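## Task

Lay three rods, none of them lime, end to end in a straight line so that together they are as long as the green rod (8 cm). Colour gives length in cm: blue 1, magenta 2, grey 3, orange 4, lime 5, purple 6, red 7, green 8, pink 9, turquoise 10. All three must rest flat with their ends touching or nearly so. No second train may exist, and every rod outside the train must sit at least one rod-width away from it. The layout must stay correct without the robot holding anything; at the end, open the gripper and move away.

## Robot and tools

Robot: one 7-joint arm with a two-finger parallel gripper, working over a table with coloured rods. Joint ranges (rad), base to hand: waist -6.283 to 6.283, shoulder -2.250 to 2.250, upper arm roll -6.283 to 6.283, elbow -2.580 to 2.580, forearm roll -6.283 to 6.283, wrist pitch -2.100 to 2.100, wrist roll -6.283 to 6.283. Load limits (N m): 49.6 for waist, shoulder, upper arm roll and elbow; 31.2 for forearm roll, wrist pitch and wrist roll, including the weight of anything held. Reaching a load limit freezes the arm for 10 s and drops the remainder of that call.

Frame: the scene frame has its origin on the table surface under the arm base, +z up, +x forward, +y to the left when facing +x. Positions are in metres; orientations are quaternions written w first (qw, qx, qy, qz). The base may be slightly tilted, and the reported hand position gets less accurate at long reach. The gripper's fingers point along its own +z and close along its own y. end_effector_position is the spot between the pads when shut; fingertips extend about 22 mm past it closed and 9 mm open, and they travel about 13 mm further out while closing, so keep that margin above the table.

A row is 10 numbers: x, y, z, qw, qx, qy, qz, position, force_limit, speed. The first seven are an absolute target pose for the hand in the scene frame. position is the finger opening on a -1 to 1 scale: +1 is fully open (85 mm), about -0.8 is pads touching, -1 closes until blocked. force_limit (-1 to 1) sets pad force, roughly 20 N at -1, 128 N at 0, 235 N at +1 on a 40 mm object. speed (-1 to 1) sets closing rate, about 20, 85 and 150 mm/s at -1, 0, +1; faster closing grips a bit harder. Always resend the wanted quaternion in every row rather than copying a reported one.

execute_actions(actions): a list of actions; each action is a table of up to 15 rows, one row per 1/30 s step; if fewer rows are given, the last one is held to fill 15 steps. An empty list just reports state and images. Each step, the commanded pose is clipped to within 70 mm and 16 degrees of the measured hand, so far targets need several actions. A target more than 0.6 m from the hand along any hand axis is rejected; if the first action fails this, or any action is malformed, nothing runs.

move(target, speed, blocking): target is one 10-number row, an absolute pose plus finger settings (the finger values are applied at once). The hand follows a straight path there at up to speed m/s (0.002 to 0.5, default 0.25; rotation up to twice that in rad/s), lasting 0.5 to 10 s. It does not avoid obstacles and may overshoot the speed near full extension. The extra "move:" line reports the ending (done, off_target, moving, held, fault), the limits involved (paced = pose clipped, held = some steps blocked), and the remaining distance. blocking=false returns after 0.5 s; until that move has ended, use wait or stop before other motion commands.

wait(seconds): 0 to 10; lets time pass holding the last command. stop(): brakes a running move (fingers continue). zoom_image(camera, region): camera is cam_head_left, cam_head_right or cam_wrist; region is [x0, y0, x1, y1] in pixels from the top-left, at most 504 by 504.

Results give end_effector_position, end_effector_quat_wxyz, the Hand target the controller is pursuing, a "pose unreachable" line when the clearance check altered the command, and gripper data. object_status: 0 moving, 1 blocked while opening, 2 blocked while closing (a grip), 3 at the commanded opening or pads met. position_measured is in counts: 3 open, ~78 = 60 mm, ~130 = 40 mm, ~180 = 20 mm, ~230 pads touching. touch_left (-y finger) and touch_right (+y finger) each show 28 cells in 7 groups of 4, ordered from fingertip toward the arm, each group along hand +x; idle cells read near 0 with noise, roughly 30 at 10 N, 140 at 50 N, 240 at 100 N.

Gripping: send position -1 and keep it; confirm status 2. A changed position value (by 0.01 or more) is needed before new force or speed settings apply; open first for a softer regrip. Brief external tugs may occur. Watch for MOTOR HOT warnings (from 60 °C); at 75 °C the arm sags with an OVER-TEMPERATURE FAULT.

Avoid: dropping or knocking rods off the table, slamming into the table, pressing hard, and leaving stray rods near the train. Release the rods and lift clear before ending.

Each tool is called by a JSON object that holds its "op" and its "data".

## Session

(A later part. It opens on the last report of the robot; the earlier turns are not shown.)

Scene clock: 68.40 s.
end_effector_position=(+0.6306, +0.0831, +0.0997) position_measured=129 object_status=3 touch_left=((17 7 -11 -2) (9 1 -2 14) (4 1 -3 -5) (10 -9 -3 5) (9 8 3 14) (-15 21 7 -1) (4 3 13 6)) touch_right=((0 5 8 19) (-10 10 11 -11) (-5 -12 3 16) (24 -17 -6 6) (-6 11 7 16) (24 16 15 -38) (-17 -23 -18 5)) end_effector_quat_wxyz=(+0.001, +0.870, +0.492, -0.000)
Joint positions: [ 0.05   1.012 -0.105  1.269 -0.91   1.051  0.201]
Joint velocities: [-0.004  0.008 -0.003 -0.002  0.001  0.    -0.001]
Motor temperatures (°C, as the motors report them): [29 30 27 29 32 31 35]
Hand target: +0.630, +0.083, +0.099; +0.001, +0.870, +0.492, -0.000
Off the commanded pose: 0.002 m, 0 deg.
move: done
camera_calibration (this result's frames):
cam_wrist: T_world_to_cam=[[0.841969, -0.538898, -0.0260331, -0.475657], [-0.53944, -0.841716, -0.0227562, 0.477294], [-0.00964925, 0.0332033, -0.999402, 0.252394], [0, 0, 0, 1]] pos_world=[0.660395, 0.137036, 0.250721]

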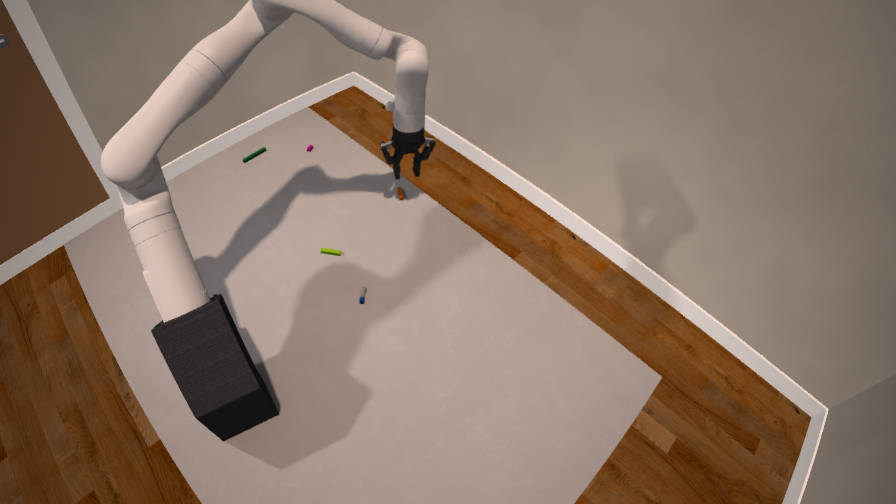

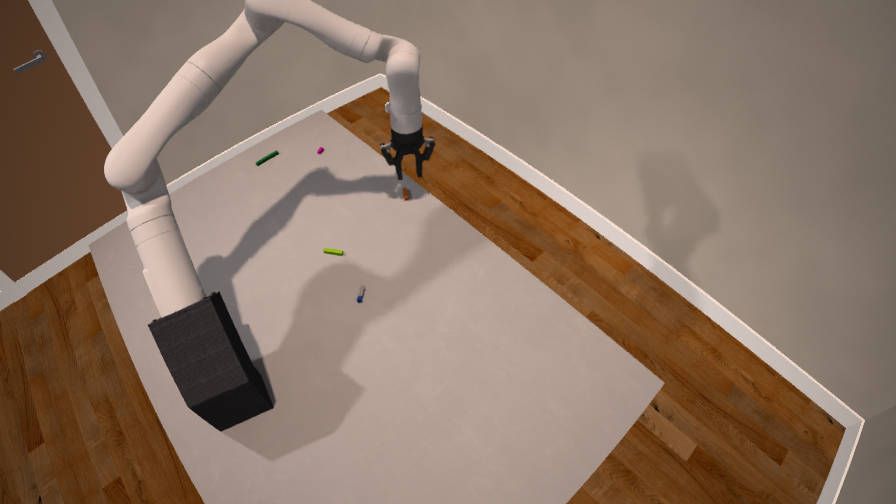

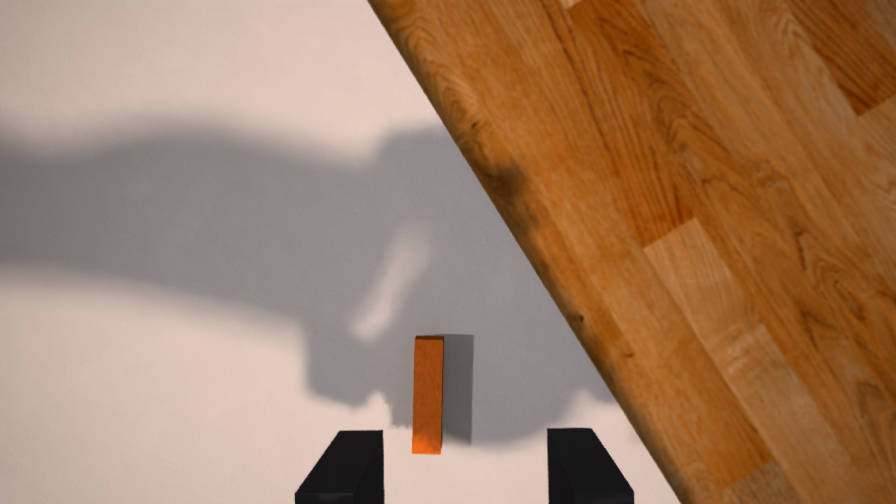

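{"op": "move", "data": {"target": [0.6246,0.0984,0.027,0,0.87,0.492,0,0,-0.6,0], "speed": 0.08}}

{"op": "move", "data": {"target": [0.6246,0.0984,0.027,0,0.87,0.492,0,-1,-0.6,0]}}

{"op": "move", "data": {"target": [0.61,0.09,0.07,0,0.87,0.492,0,-1,-0.6,0], "speed": 0.12}}

{"op": "move", "data": {"target": [0.3854,-0.042,0.05,0,0.94,0.342,0,-1,-0.6,0], "speed": 0.2}}

{"op": "move", "data": {"target": [0.3854,-0.042,0.028,0,0.94,0.342,0,-1,-0.6,0], "speed": 0.04}}

Scene clock: 77.67 s.
end_effector_position=(+0.6244, +0.0982, +0.0272) position_measured=129 object_status=3 touch_left=((3 2 8 0) (-7 1 7 -9) (-8 18 -1 -6) (6 6 5 7) (-7 1 12 9) (-7 -14 4 -8) (-6 7 -9 0)) touch_right=((10 -16 0 11) (3 -2 11 -19) (6 9 -8 -2) (4 -22 -6 21) (19 5 -7 -4) (-16 13 10 -13) (-10 -12 -19 -13)) end_effector_quat_wxyz=(+0.000, +0.870, +0.492, -0.000)
Joint positions: [-0.037  1.068 -0.142  1.296 -0.963  0.921  0.221]
Joint velocities: [-0.001  0.001  0.001  0.    -0.001  0.    -0.   ]
Motor temperatures (°C, as the motors report them): [29 30 27 29 32 31 35]
Hand target: +0.624, +0.098, +0.027; +0.000, +0.870, +0.492, -0.000
Off the commanded pose: 0.000 m, 0 deg.
move: done
camera_calibration (this result's frames):
cam_wrist: T_world_to_cam=[[0.841999, -0.538759, -0.0278661, -0.464118], [-0.539371, -0.841739, -0.0235184, 0.48495], [-0.0107853, 0.0348326, -0.999335, 0.179907], [0, 0, 0, 1]] pos_world=[0.654295, 0.151887, 0.178259]

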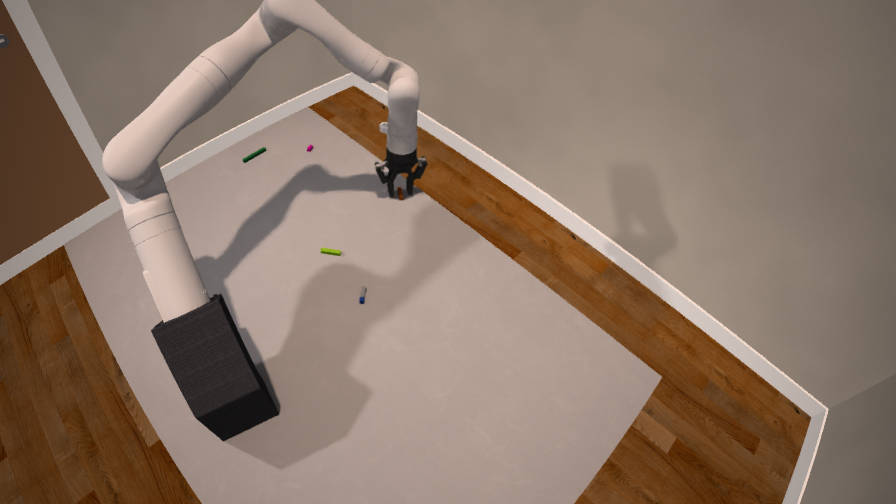

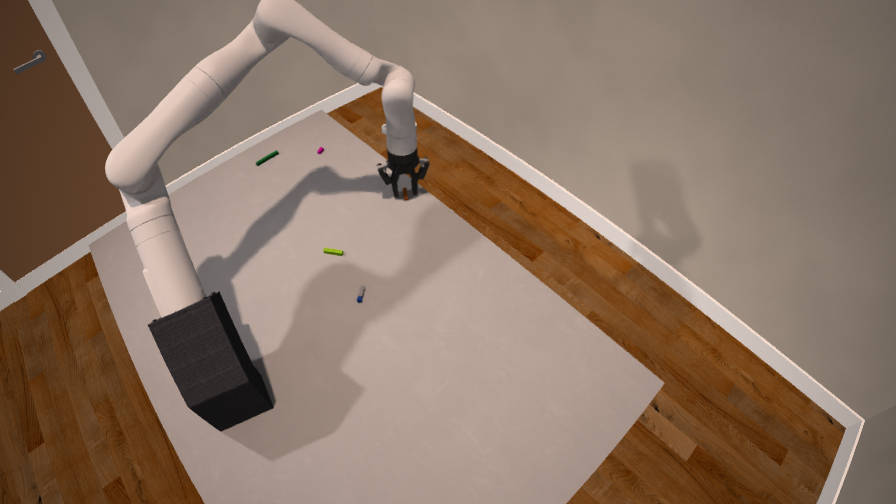

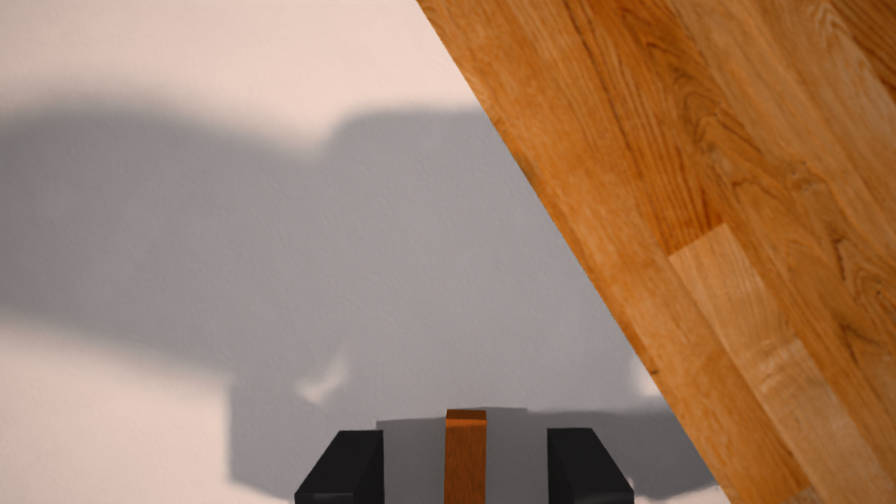

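Scene clock: 78.37 s.
end_effector_position=(+0.6247, +0.0983, +0.0271) position_measured=209 object_status=2 touch_left=((496 447 419 493) (111 97 83 119) (16 18 3 6) (6 1 0 2) (-6 7 5 11) (9 -14 -1 2) (8 12 18 10)) touch_right=((311 386 375 331) (53 61 102 77) (-2 8 39 11) (-14 15 -2 -18) (42 16 17 1) (0 6 -18 -11) (15 -6 9 -24)) end_effector_quat_wxyz=(+0.000, +0.870, +0.492, +0.000)
Joint positions: [-0.037  1.069 -0.143  1.295 -0.963  0.921  0.22 ]
Joint velocities: [-0.001  0.001 -0.001  0.    -0.    -0.     0.   ]
Motor temperatures (°C, as the motors report them): [29 30 27 29 32 31 35]
Hand target: +0.625, +0.098, +0.027; +0.000, +0.870, +0.492, -0.000
Off the commanded pose: 0.000 m, 0 deg.
move: done
camera_calibration (this result's frames):
cam_wrist: T_world_to_cam=[[0.841915, -0.538886, -0.0279642, -0.464282], [-0.539508, -0.841635, -0.0241217, 0.485303], [-0.0105368, 0.0353953, -0.999318, 0.179626], [0, 0, 0, 1]] pos_world=[0.654604, 0.151895, 0.178227]

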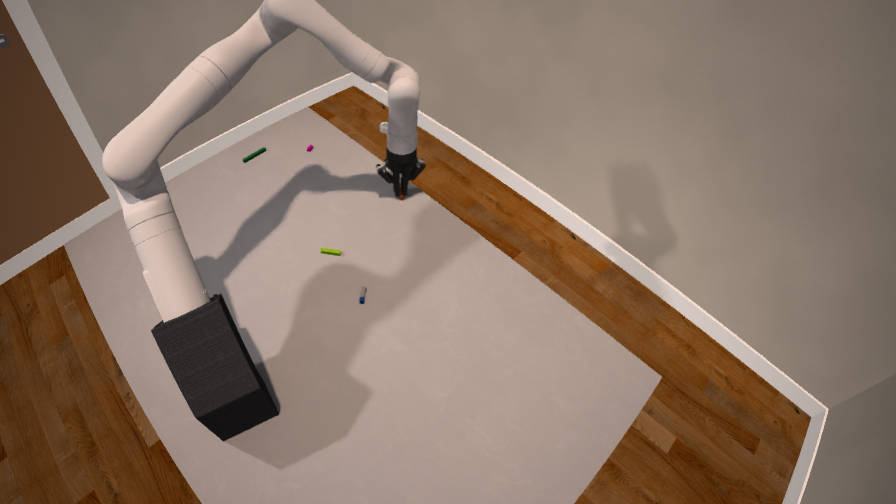

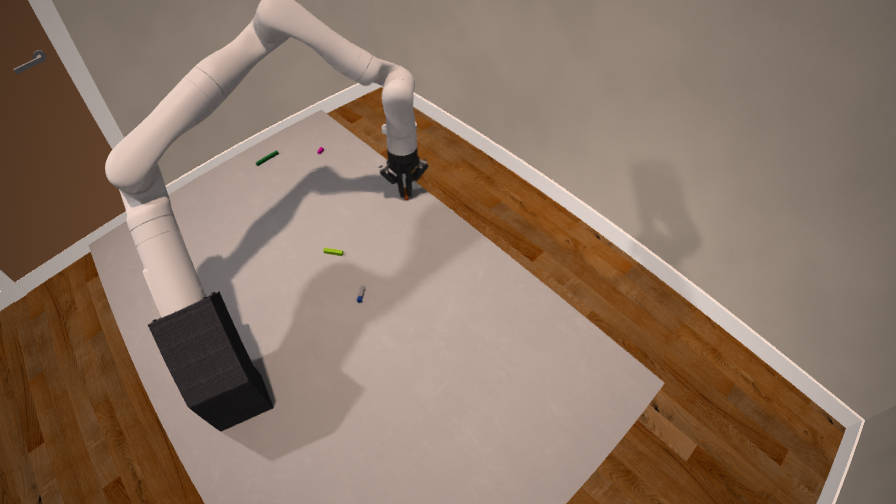

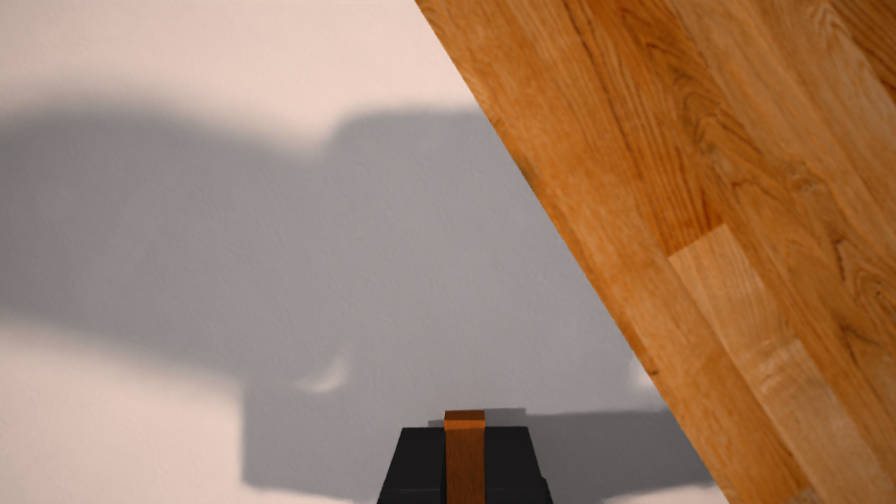

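Scene clock: 79.10 s.
end_effector_position=(+0.6100, +0.0901, +0.0697) position_measured=209 object_status=2 touch_left=((498 427 417 469) (114 97 81 110) (-1 7 4 -7) (6 -10 4 14) (0 15 19 27) (-2 10 -1 -1) (-2 9 1 2)) touch_right=((325 391 396 357) (70 73 64 55) (-3 -2 -11 21) (-23 -26 -14 3) (25 -14 32 4) (3 -5 -10 -3) (25 0 15 4)) end_effector_quat_wxyz=(-0.000, +0.871, +0.492, -0.000)
Joint positions: [ 0.028  1.009 -0.136  1.364 -0.949  0.961  0.257]
Joint velocities: [ 0.002 -0.006  0.002  0.002  0.    -0.     0.001]
Motor temperatures (°C, as the motors report them): [29 30 27 29 32 31 35]
Hand target: +0.610, +0.090, +0.070; -0.000, +0.870, +0.492, +0.000
Off the commanded pose: 0.000 m, 0 deg.
move: done
camera_calibration (this result's frames):
cam_wrist: T_world_to_cam=[[0.841783, -0.539044, -0.0288572, -0.45497], [-0.5397, -0.841506, -0.0243289, 0.471611], [-0.0111691, 0.0360539, -0.999287, 0.222647], [0, 0, 0, 1]] pos_world=[0.640001, 0.143588, 0.220833]

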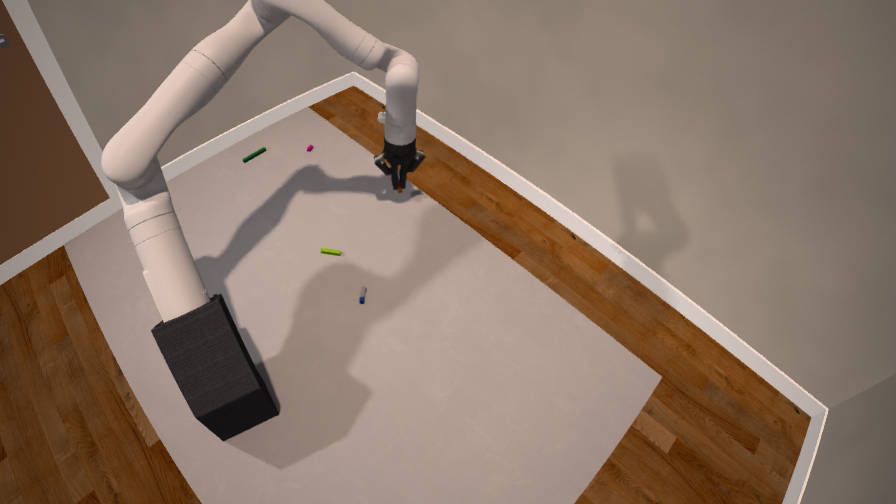

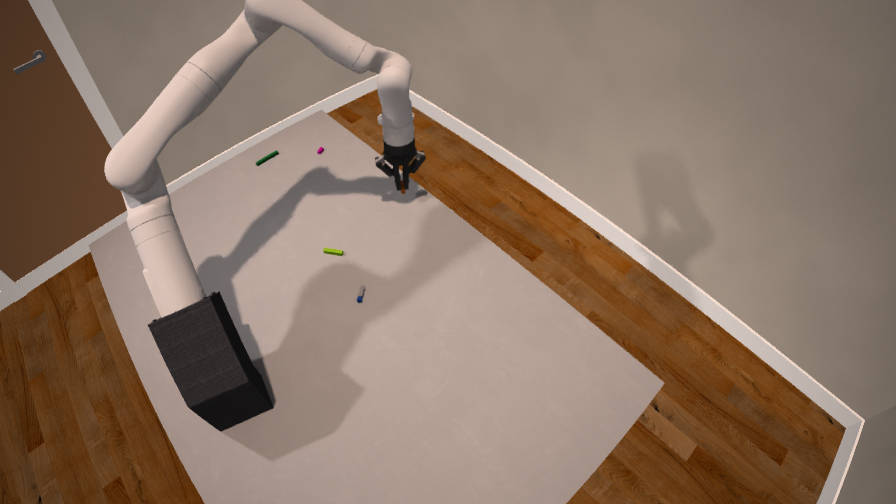

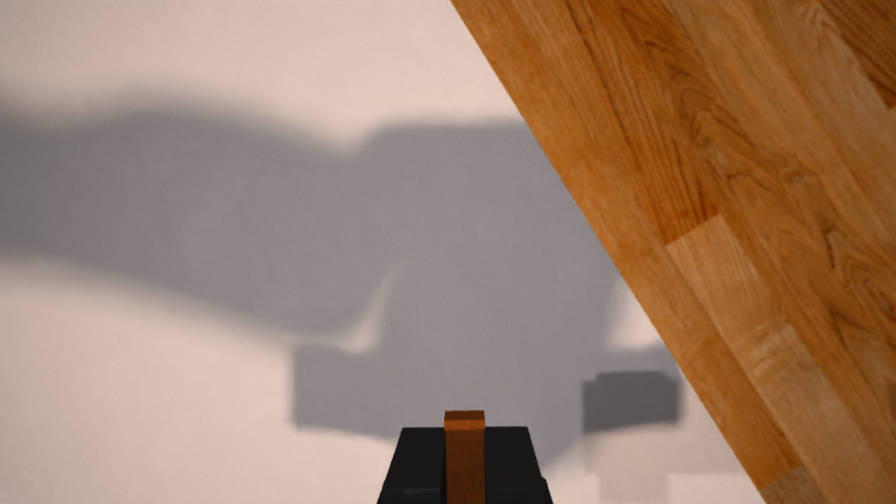

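Scene clock: 80.77 s.
end_effector_position=(+0.3849, -0.0403, +0.0507) position_measured=209 object_status=2 touch_left=((485 436 410 473) (126 86 74 133) (7 -1 -3 -7) (3 0 -4 10) (3 15 -5 20) (6 10 8 8) (-4 19 3 10)) touch_right=((336 406 381 333) (81 80 98 92) (-11 -5 -2 2) (-21 -11 -12 -21) (12 4 31 8) (25 7 -28 -20) (4 6 -11 -6)) end_effector_quat_wxyz=(-0.001, +0.940, +0.342, -0.000)
Joint positions: [ 0.357  1.174 -0.233  1.951 -1.242  0.649  0.802]
Joint velocities: [ 0.007  0.007  0.006 -0.    -0.005  0.003  0.003]
Motor temperatures (°C, as the motors report them): [29 30 27 29 32 31 35]
Hand target: +0.385, -0.041, +0.051; -0.001, +0.940, +0.342, -0.000
Off the commanded pose: 0.002 m, 0 deg.
move: done
camera_calibration (this result's frames):
cam_wrist: T_world_to_cam=[[0.621511, -0.782836, -0.0298668, -0.261354], [-0.783406, -0.621051, -0.0238953, 0.342536], [0.000157286, 0.038249, -0.999268, 0.201506], [0, 0, 0, 1]] pos_world=[0.430748, 0.000427727, 0.201738]

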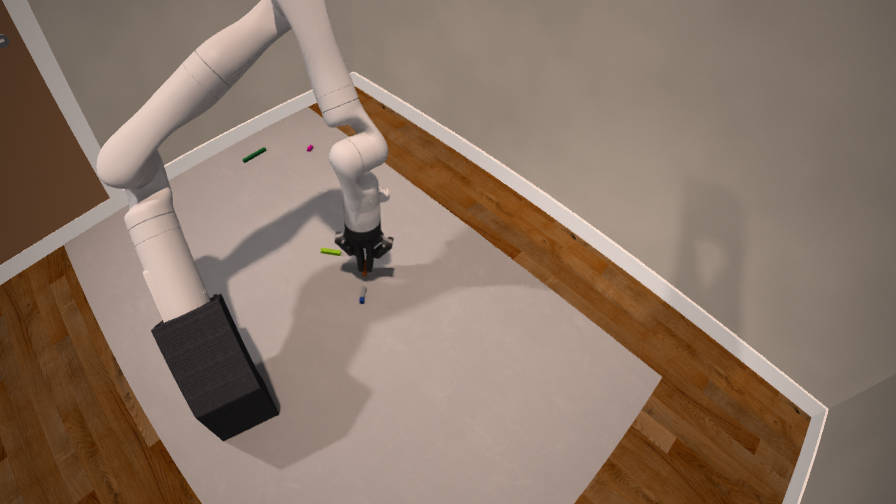

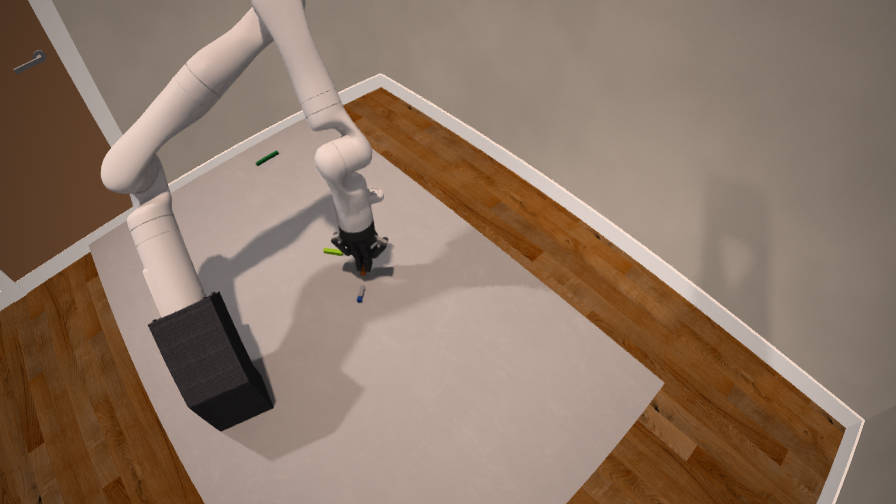

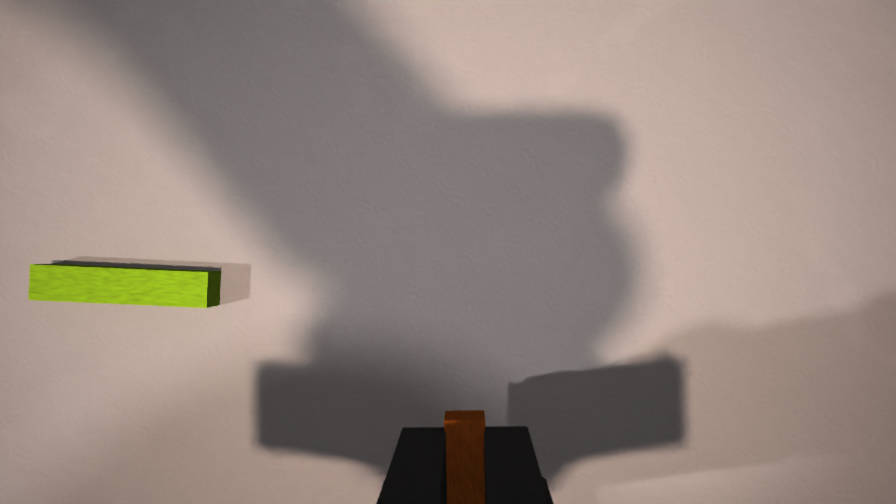

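Scene clock: 81.57 s.
end_effector_position=(+0.3854, -0.0420, +0.0282) position_measured=209 object_status=2 touch_left=((486 441 429 471) (112 86 90 131) (1 0 9 -12) (12 3 1 9) (-2 0 8 10) (0 -2 4 0) (7 2 7 5)) touch_right=((314 400 389 340) (59 47 81 104) (26 -10 -5 2) (-6 2 12 -5) (-9 10 -7 -2) (30 -20 16 -12) (34 -22 -11 -3)) end_effector_quat_wxyz=(+0.000, +0.940, +0.342, -0.000)
Joint positions: [ 0.341  1.219 -0.264  1.939 -1.293  0.605  0.843]
Joint velocities: [-0.002  0.004  0.002 -0.001 -0.     0.001  0.   ]
Motor temperatures (°C, as the motors report them): [29 30 27 29 32 31 35]
Hand target: +0.385, -0.042, +0.028; +0.000, +0.940, +0.342, -0.000
Off the commanded pose: 0.000 m, 0 deg.
move: done
camera_calibration (this result's frames):
cam_wrist: T_world_to_cam=[[0.620969, -0.783335, -0.0279999, -0.263516], [-0.783834, -0.620508, -0.0239684, 0.341581], [0.00140112, 0.0368308, -0.999321, 0.178539], [0, 0, 0, 1]] pos_world=[0.431128, -0.00104323, 0.179226]

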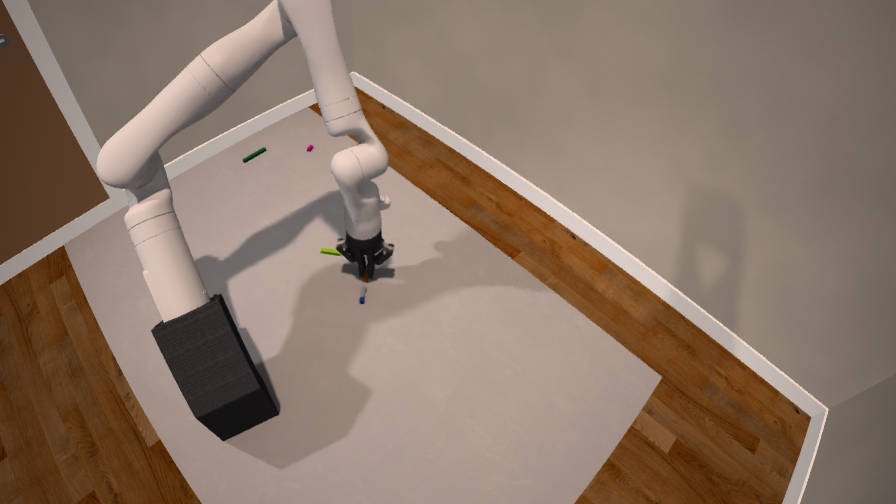

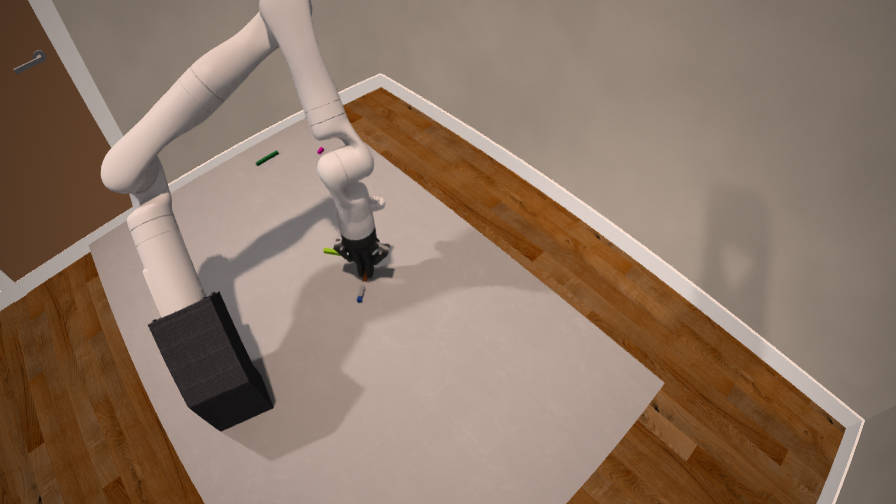

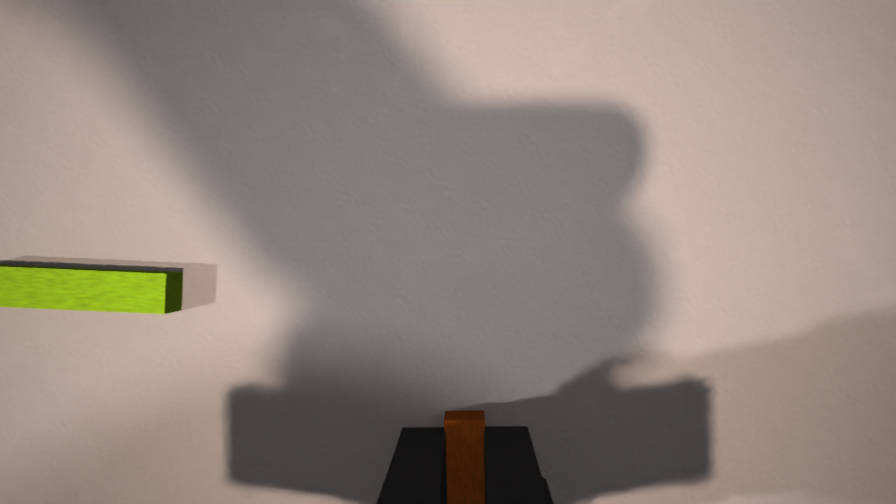

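s = 10+40−7 → 42.5.

{"op": "move", "data": {"target": [0.372,-0.0533,0.0275,0,0.94,0.342,0,-1,-0.6,0], "speed": 0.012}}

{"op": "move", "data": {"target": [0.372,-0.0533,0.0275,0,0.94,0.342,0,-0.3,-0.6,-0.5]}}

{"op": "move", "data": {"target": [0.335,-0.085,0.12,0,0.94,0.342,0,-0.3,-0.6,-0.5], "speed": 0.12}}

Scene clock: 88.90 s.
end_effector_position=(+0.3720, -0.0531, +0.0275) position_measured=209 object_status=2 touch_left=((494 433 418 471) (111 78 81 120) (-7 -6 11 -8) (3 9 -1 5) (-4 0 7 13) (-3 -2 12 1) (2 13 4 4)) touch_right=((339 402 414 356) (77 61 75 68) (-14 6 8 -16) (-9 -1 -5 2) (21 8 -10 -6) (27 -13 8 -13) (-9 -8 -20 4)) end_effector_quat_wxyz=(-0.000, +0.940, +0.342, -0.000)
Joint positions: [ 0.371  1.248 -0.264  1.951 -1.301  0.593  0.897]
Joint velocities: [0.001 0.002 0.    0.001 0.001 0.001 0.   ]
Motor temperatures (°C, as the motors report them): [29 30 27 29 32 31 35]
Hand target: +0.372, -0.053, +0.028; -0.000, +0.940, +0.342, +0.000
Off the commanded pose: 0.000 m, 0 deg.
move: done
camera_calibration (this result's frames):
cam_wrist: T_world_to_cam=[[0.620834, -0.783427, -0.0284202, -0.263888], [-0.783941, -0.620366, -0.0241329, 0.324186], [0.00127543, 0.0372623, -0.999305, 0.178396], [0, 0, 0, 1]] pos_world=[0.417746, -0.0122706, 0.178595]

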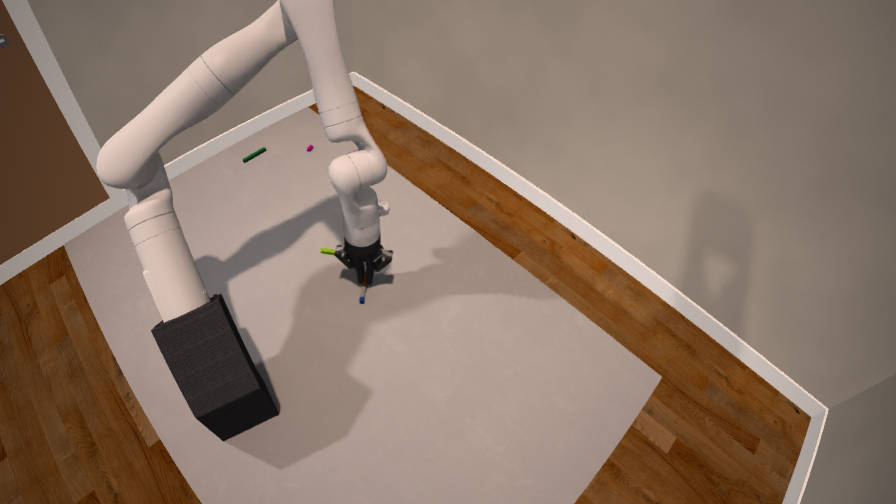

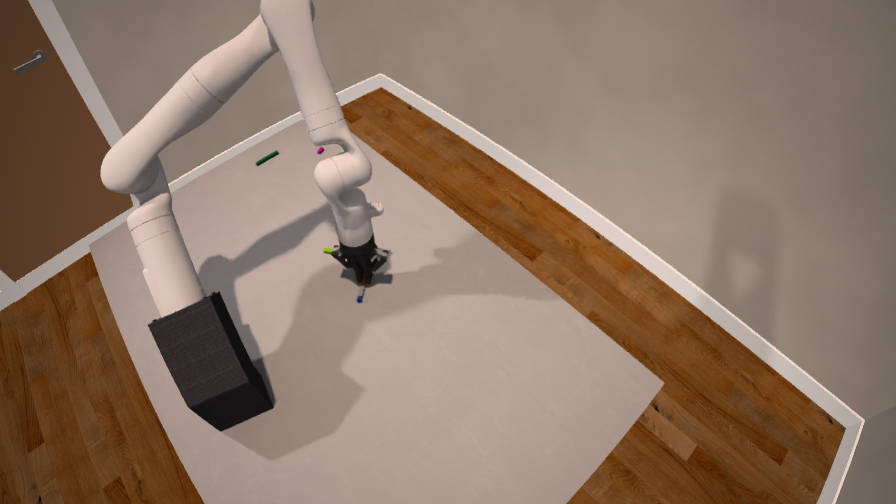

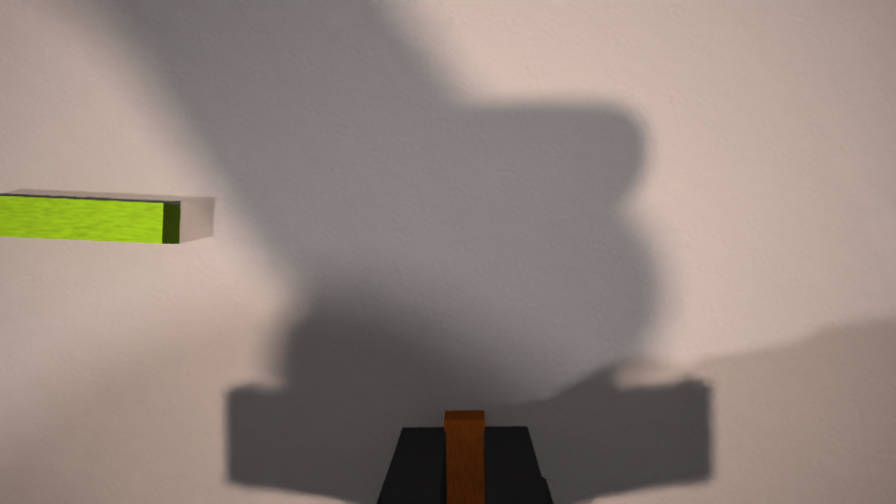

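Scene clock: 89.60 s.
end_effector_position=(+0.3720, -0.0533, +0.0275) position_measured=167 object_status=3 touch_left=((7 3 -15 4) (0 -5 0 7) (-6 -4 8 -6) (6 6 7 16) (-11 10 3 24) (7 -8 2 -7) (6 9 5 9)) touch_right=((14 -9 6 -1) (6 -11 16 -8) (-8 -1 11 5) (-5 -16 -25 10) (0 1 -7 14) (18 4 8 -13) (-20 -12 4 -14)) end_effector_quat_wxyz=(+0.000, +0.940, +0.342, +0.000)
Joint positions: [ 0.371  1.248 -0.264  1.951 -1.302  0.593  0.897]
Joint velocities: [-0.    -0.001 -0.001  0.     0.    -0.001  0.   ]
Motor temperatures (°C, as the motors report them): [29 30 27 29 32 31 35]
Hand target: +0.372, -0.053, +0.027; -0.000, +0.940, +0.342, +0.000
Off the commanded pose: 0.000 m, 0 deg.
move: done
camera_calibration (this result's frames):
cam_wrist: T_world_to_cam=[[0.620703, -0.783537, -0.0282451, -0.263977], [-0.784045, -0.620236, -0.0240925, 0.324121], [0.00135873, 0.0370997, -0.999311, 0.17835], [0, 0, 0, 1]] pos_world=[0.417734, -0.0124211, 0.17858]

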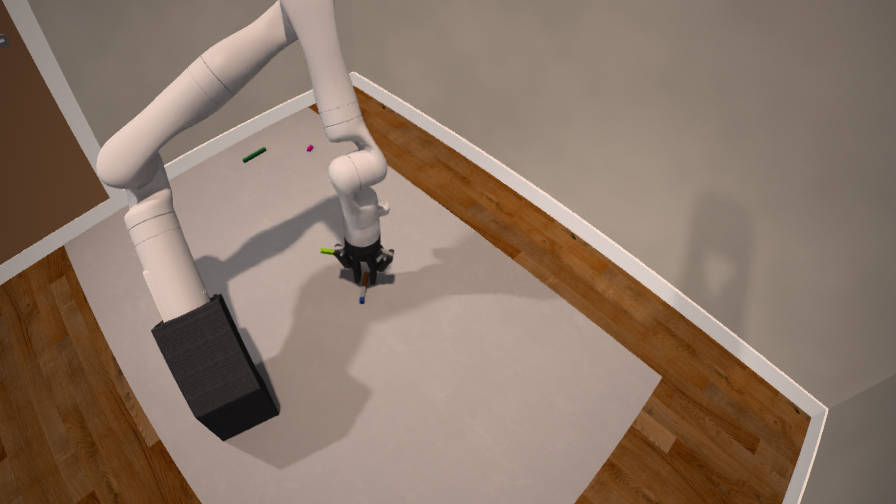

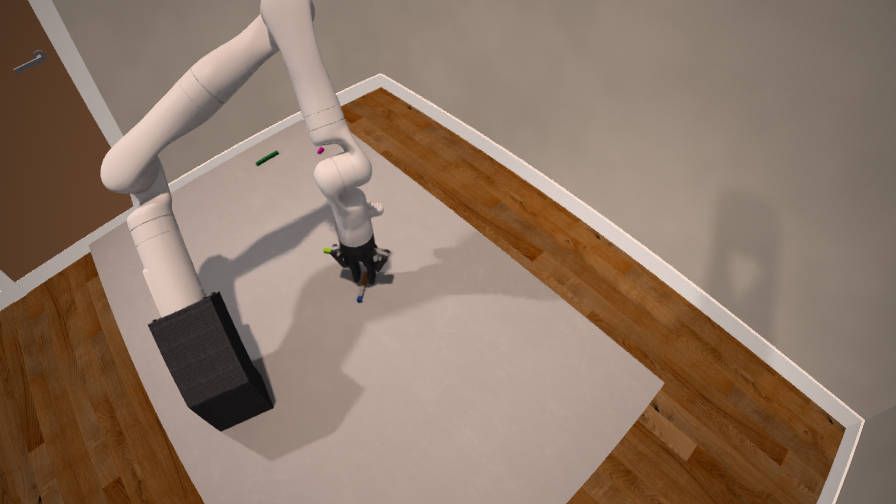

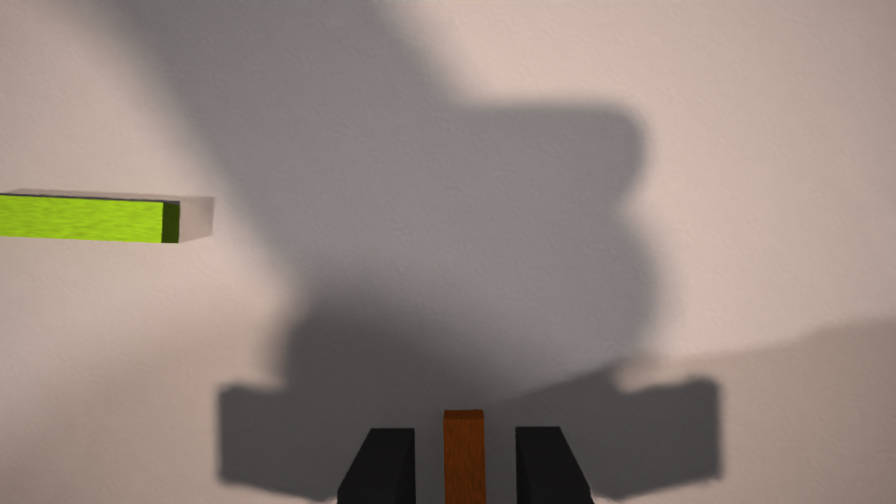

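Scene clock: 90.77 s.
end_effector_position=(+0.3354, -0.0846, +0.1197) position_measured=167 object_status=3 touch_left=((10 1 -2 14) (9 0 9 -2) (-7 -1 1 -12) (-1 2 17 -21) (-12 -3 -8 13) (4 -14 7 10) (-4 9 2 9)) touch_right=((16 7 13 -9) (12 -31 12 -23) (-2 -18 -4 1) (-5 -18 22 -35) (11 -19 -1 4) (29 -5 -13 -8) (-3 -9 8 -3)) end_effector_quat_wxyz=(-0.000, +0.940, +0.342, +0.000)
Joint positions: [ 0.511  1.15  -0.109  1.984 -1.087  0.763  0.854]
Joint velocities: [ 0.004 -0.005  0.002 -0.    -0.002  0.001  0.001]
Motor temperatures (°C, as the motors report them): [29 30 27 29 32 31 35]
Hand target: +0.336, -0.085, +0.120; -0.000, +0.940, +0.342, +0.001
Off the commanded pose: 0.001 m, 0 deg.
move: done
camera_calibration (this result's frames):
cam_wrist: T_world_to_cam=[[0.620547, -0.783636, -0.028924, -0.263089], [-0.784168, -0.62004, -0.0251295, 0.278444], [0.00175835, 0.0382753, -0.999266, 0.271627], [0, 0, 0, 1]] pos_world=[0.381128, -0.0439163, 0.270815]

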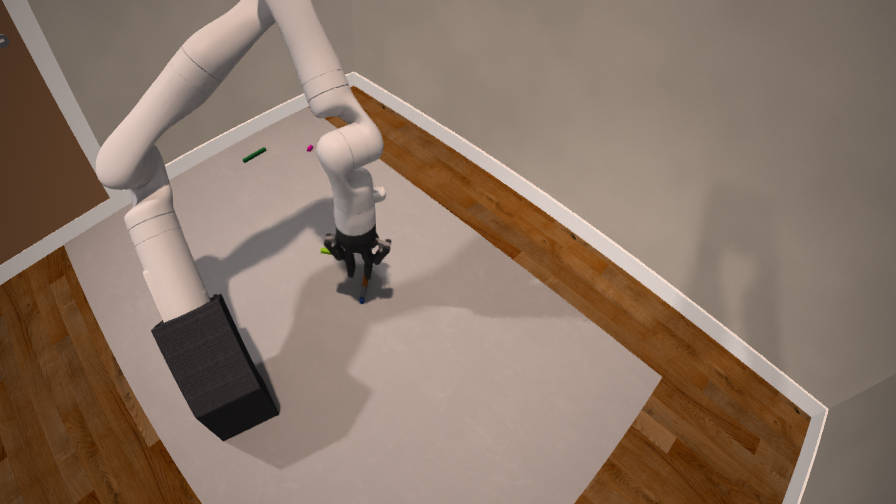

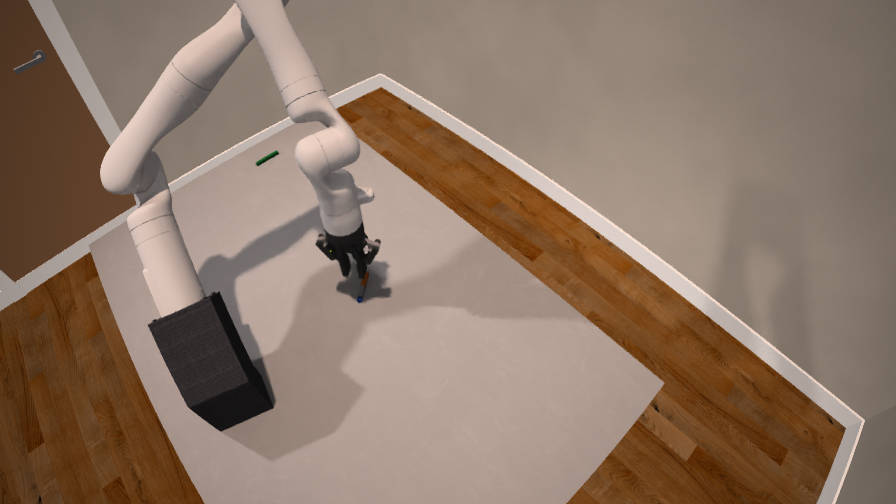

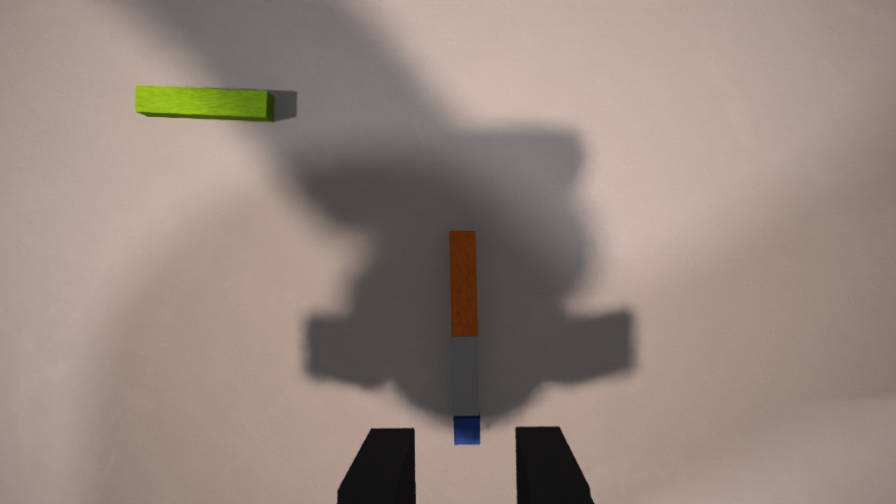

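{"op": "finished_scene", "data": {"scene": 2}}

The scene is finished: the task was done.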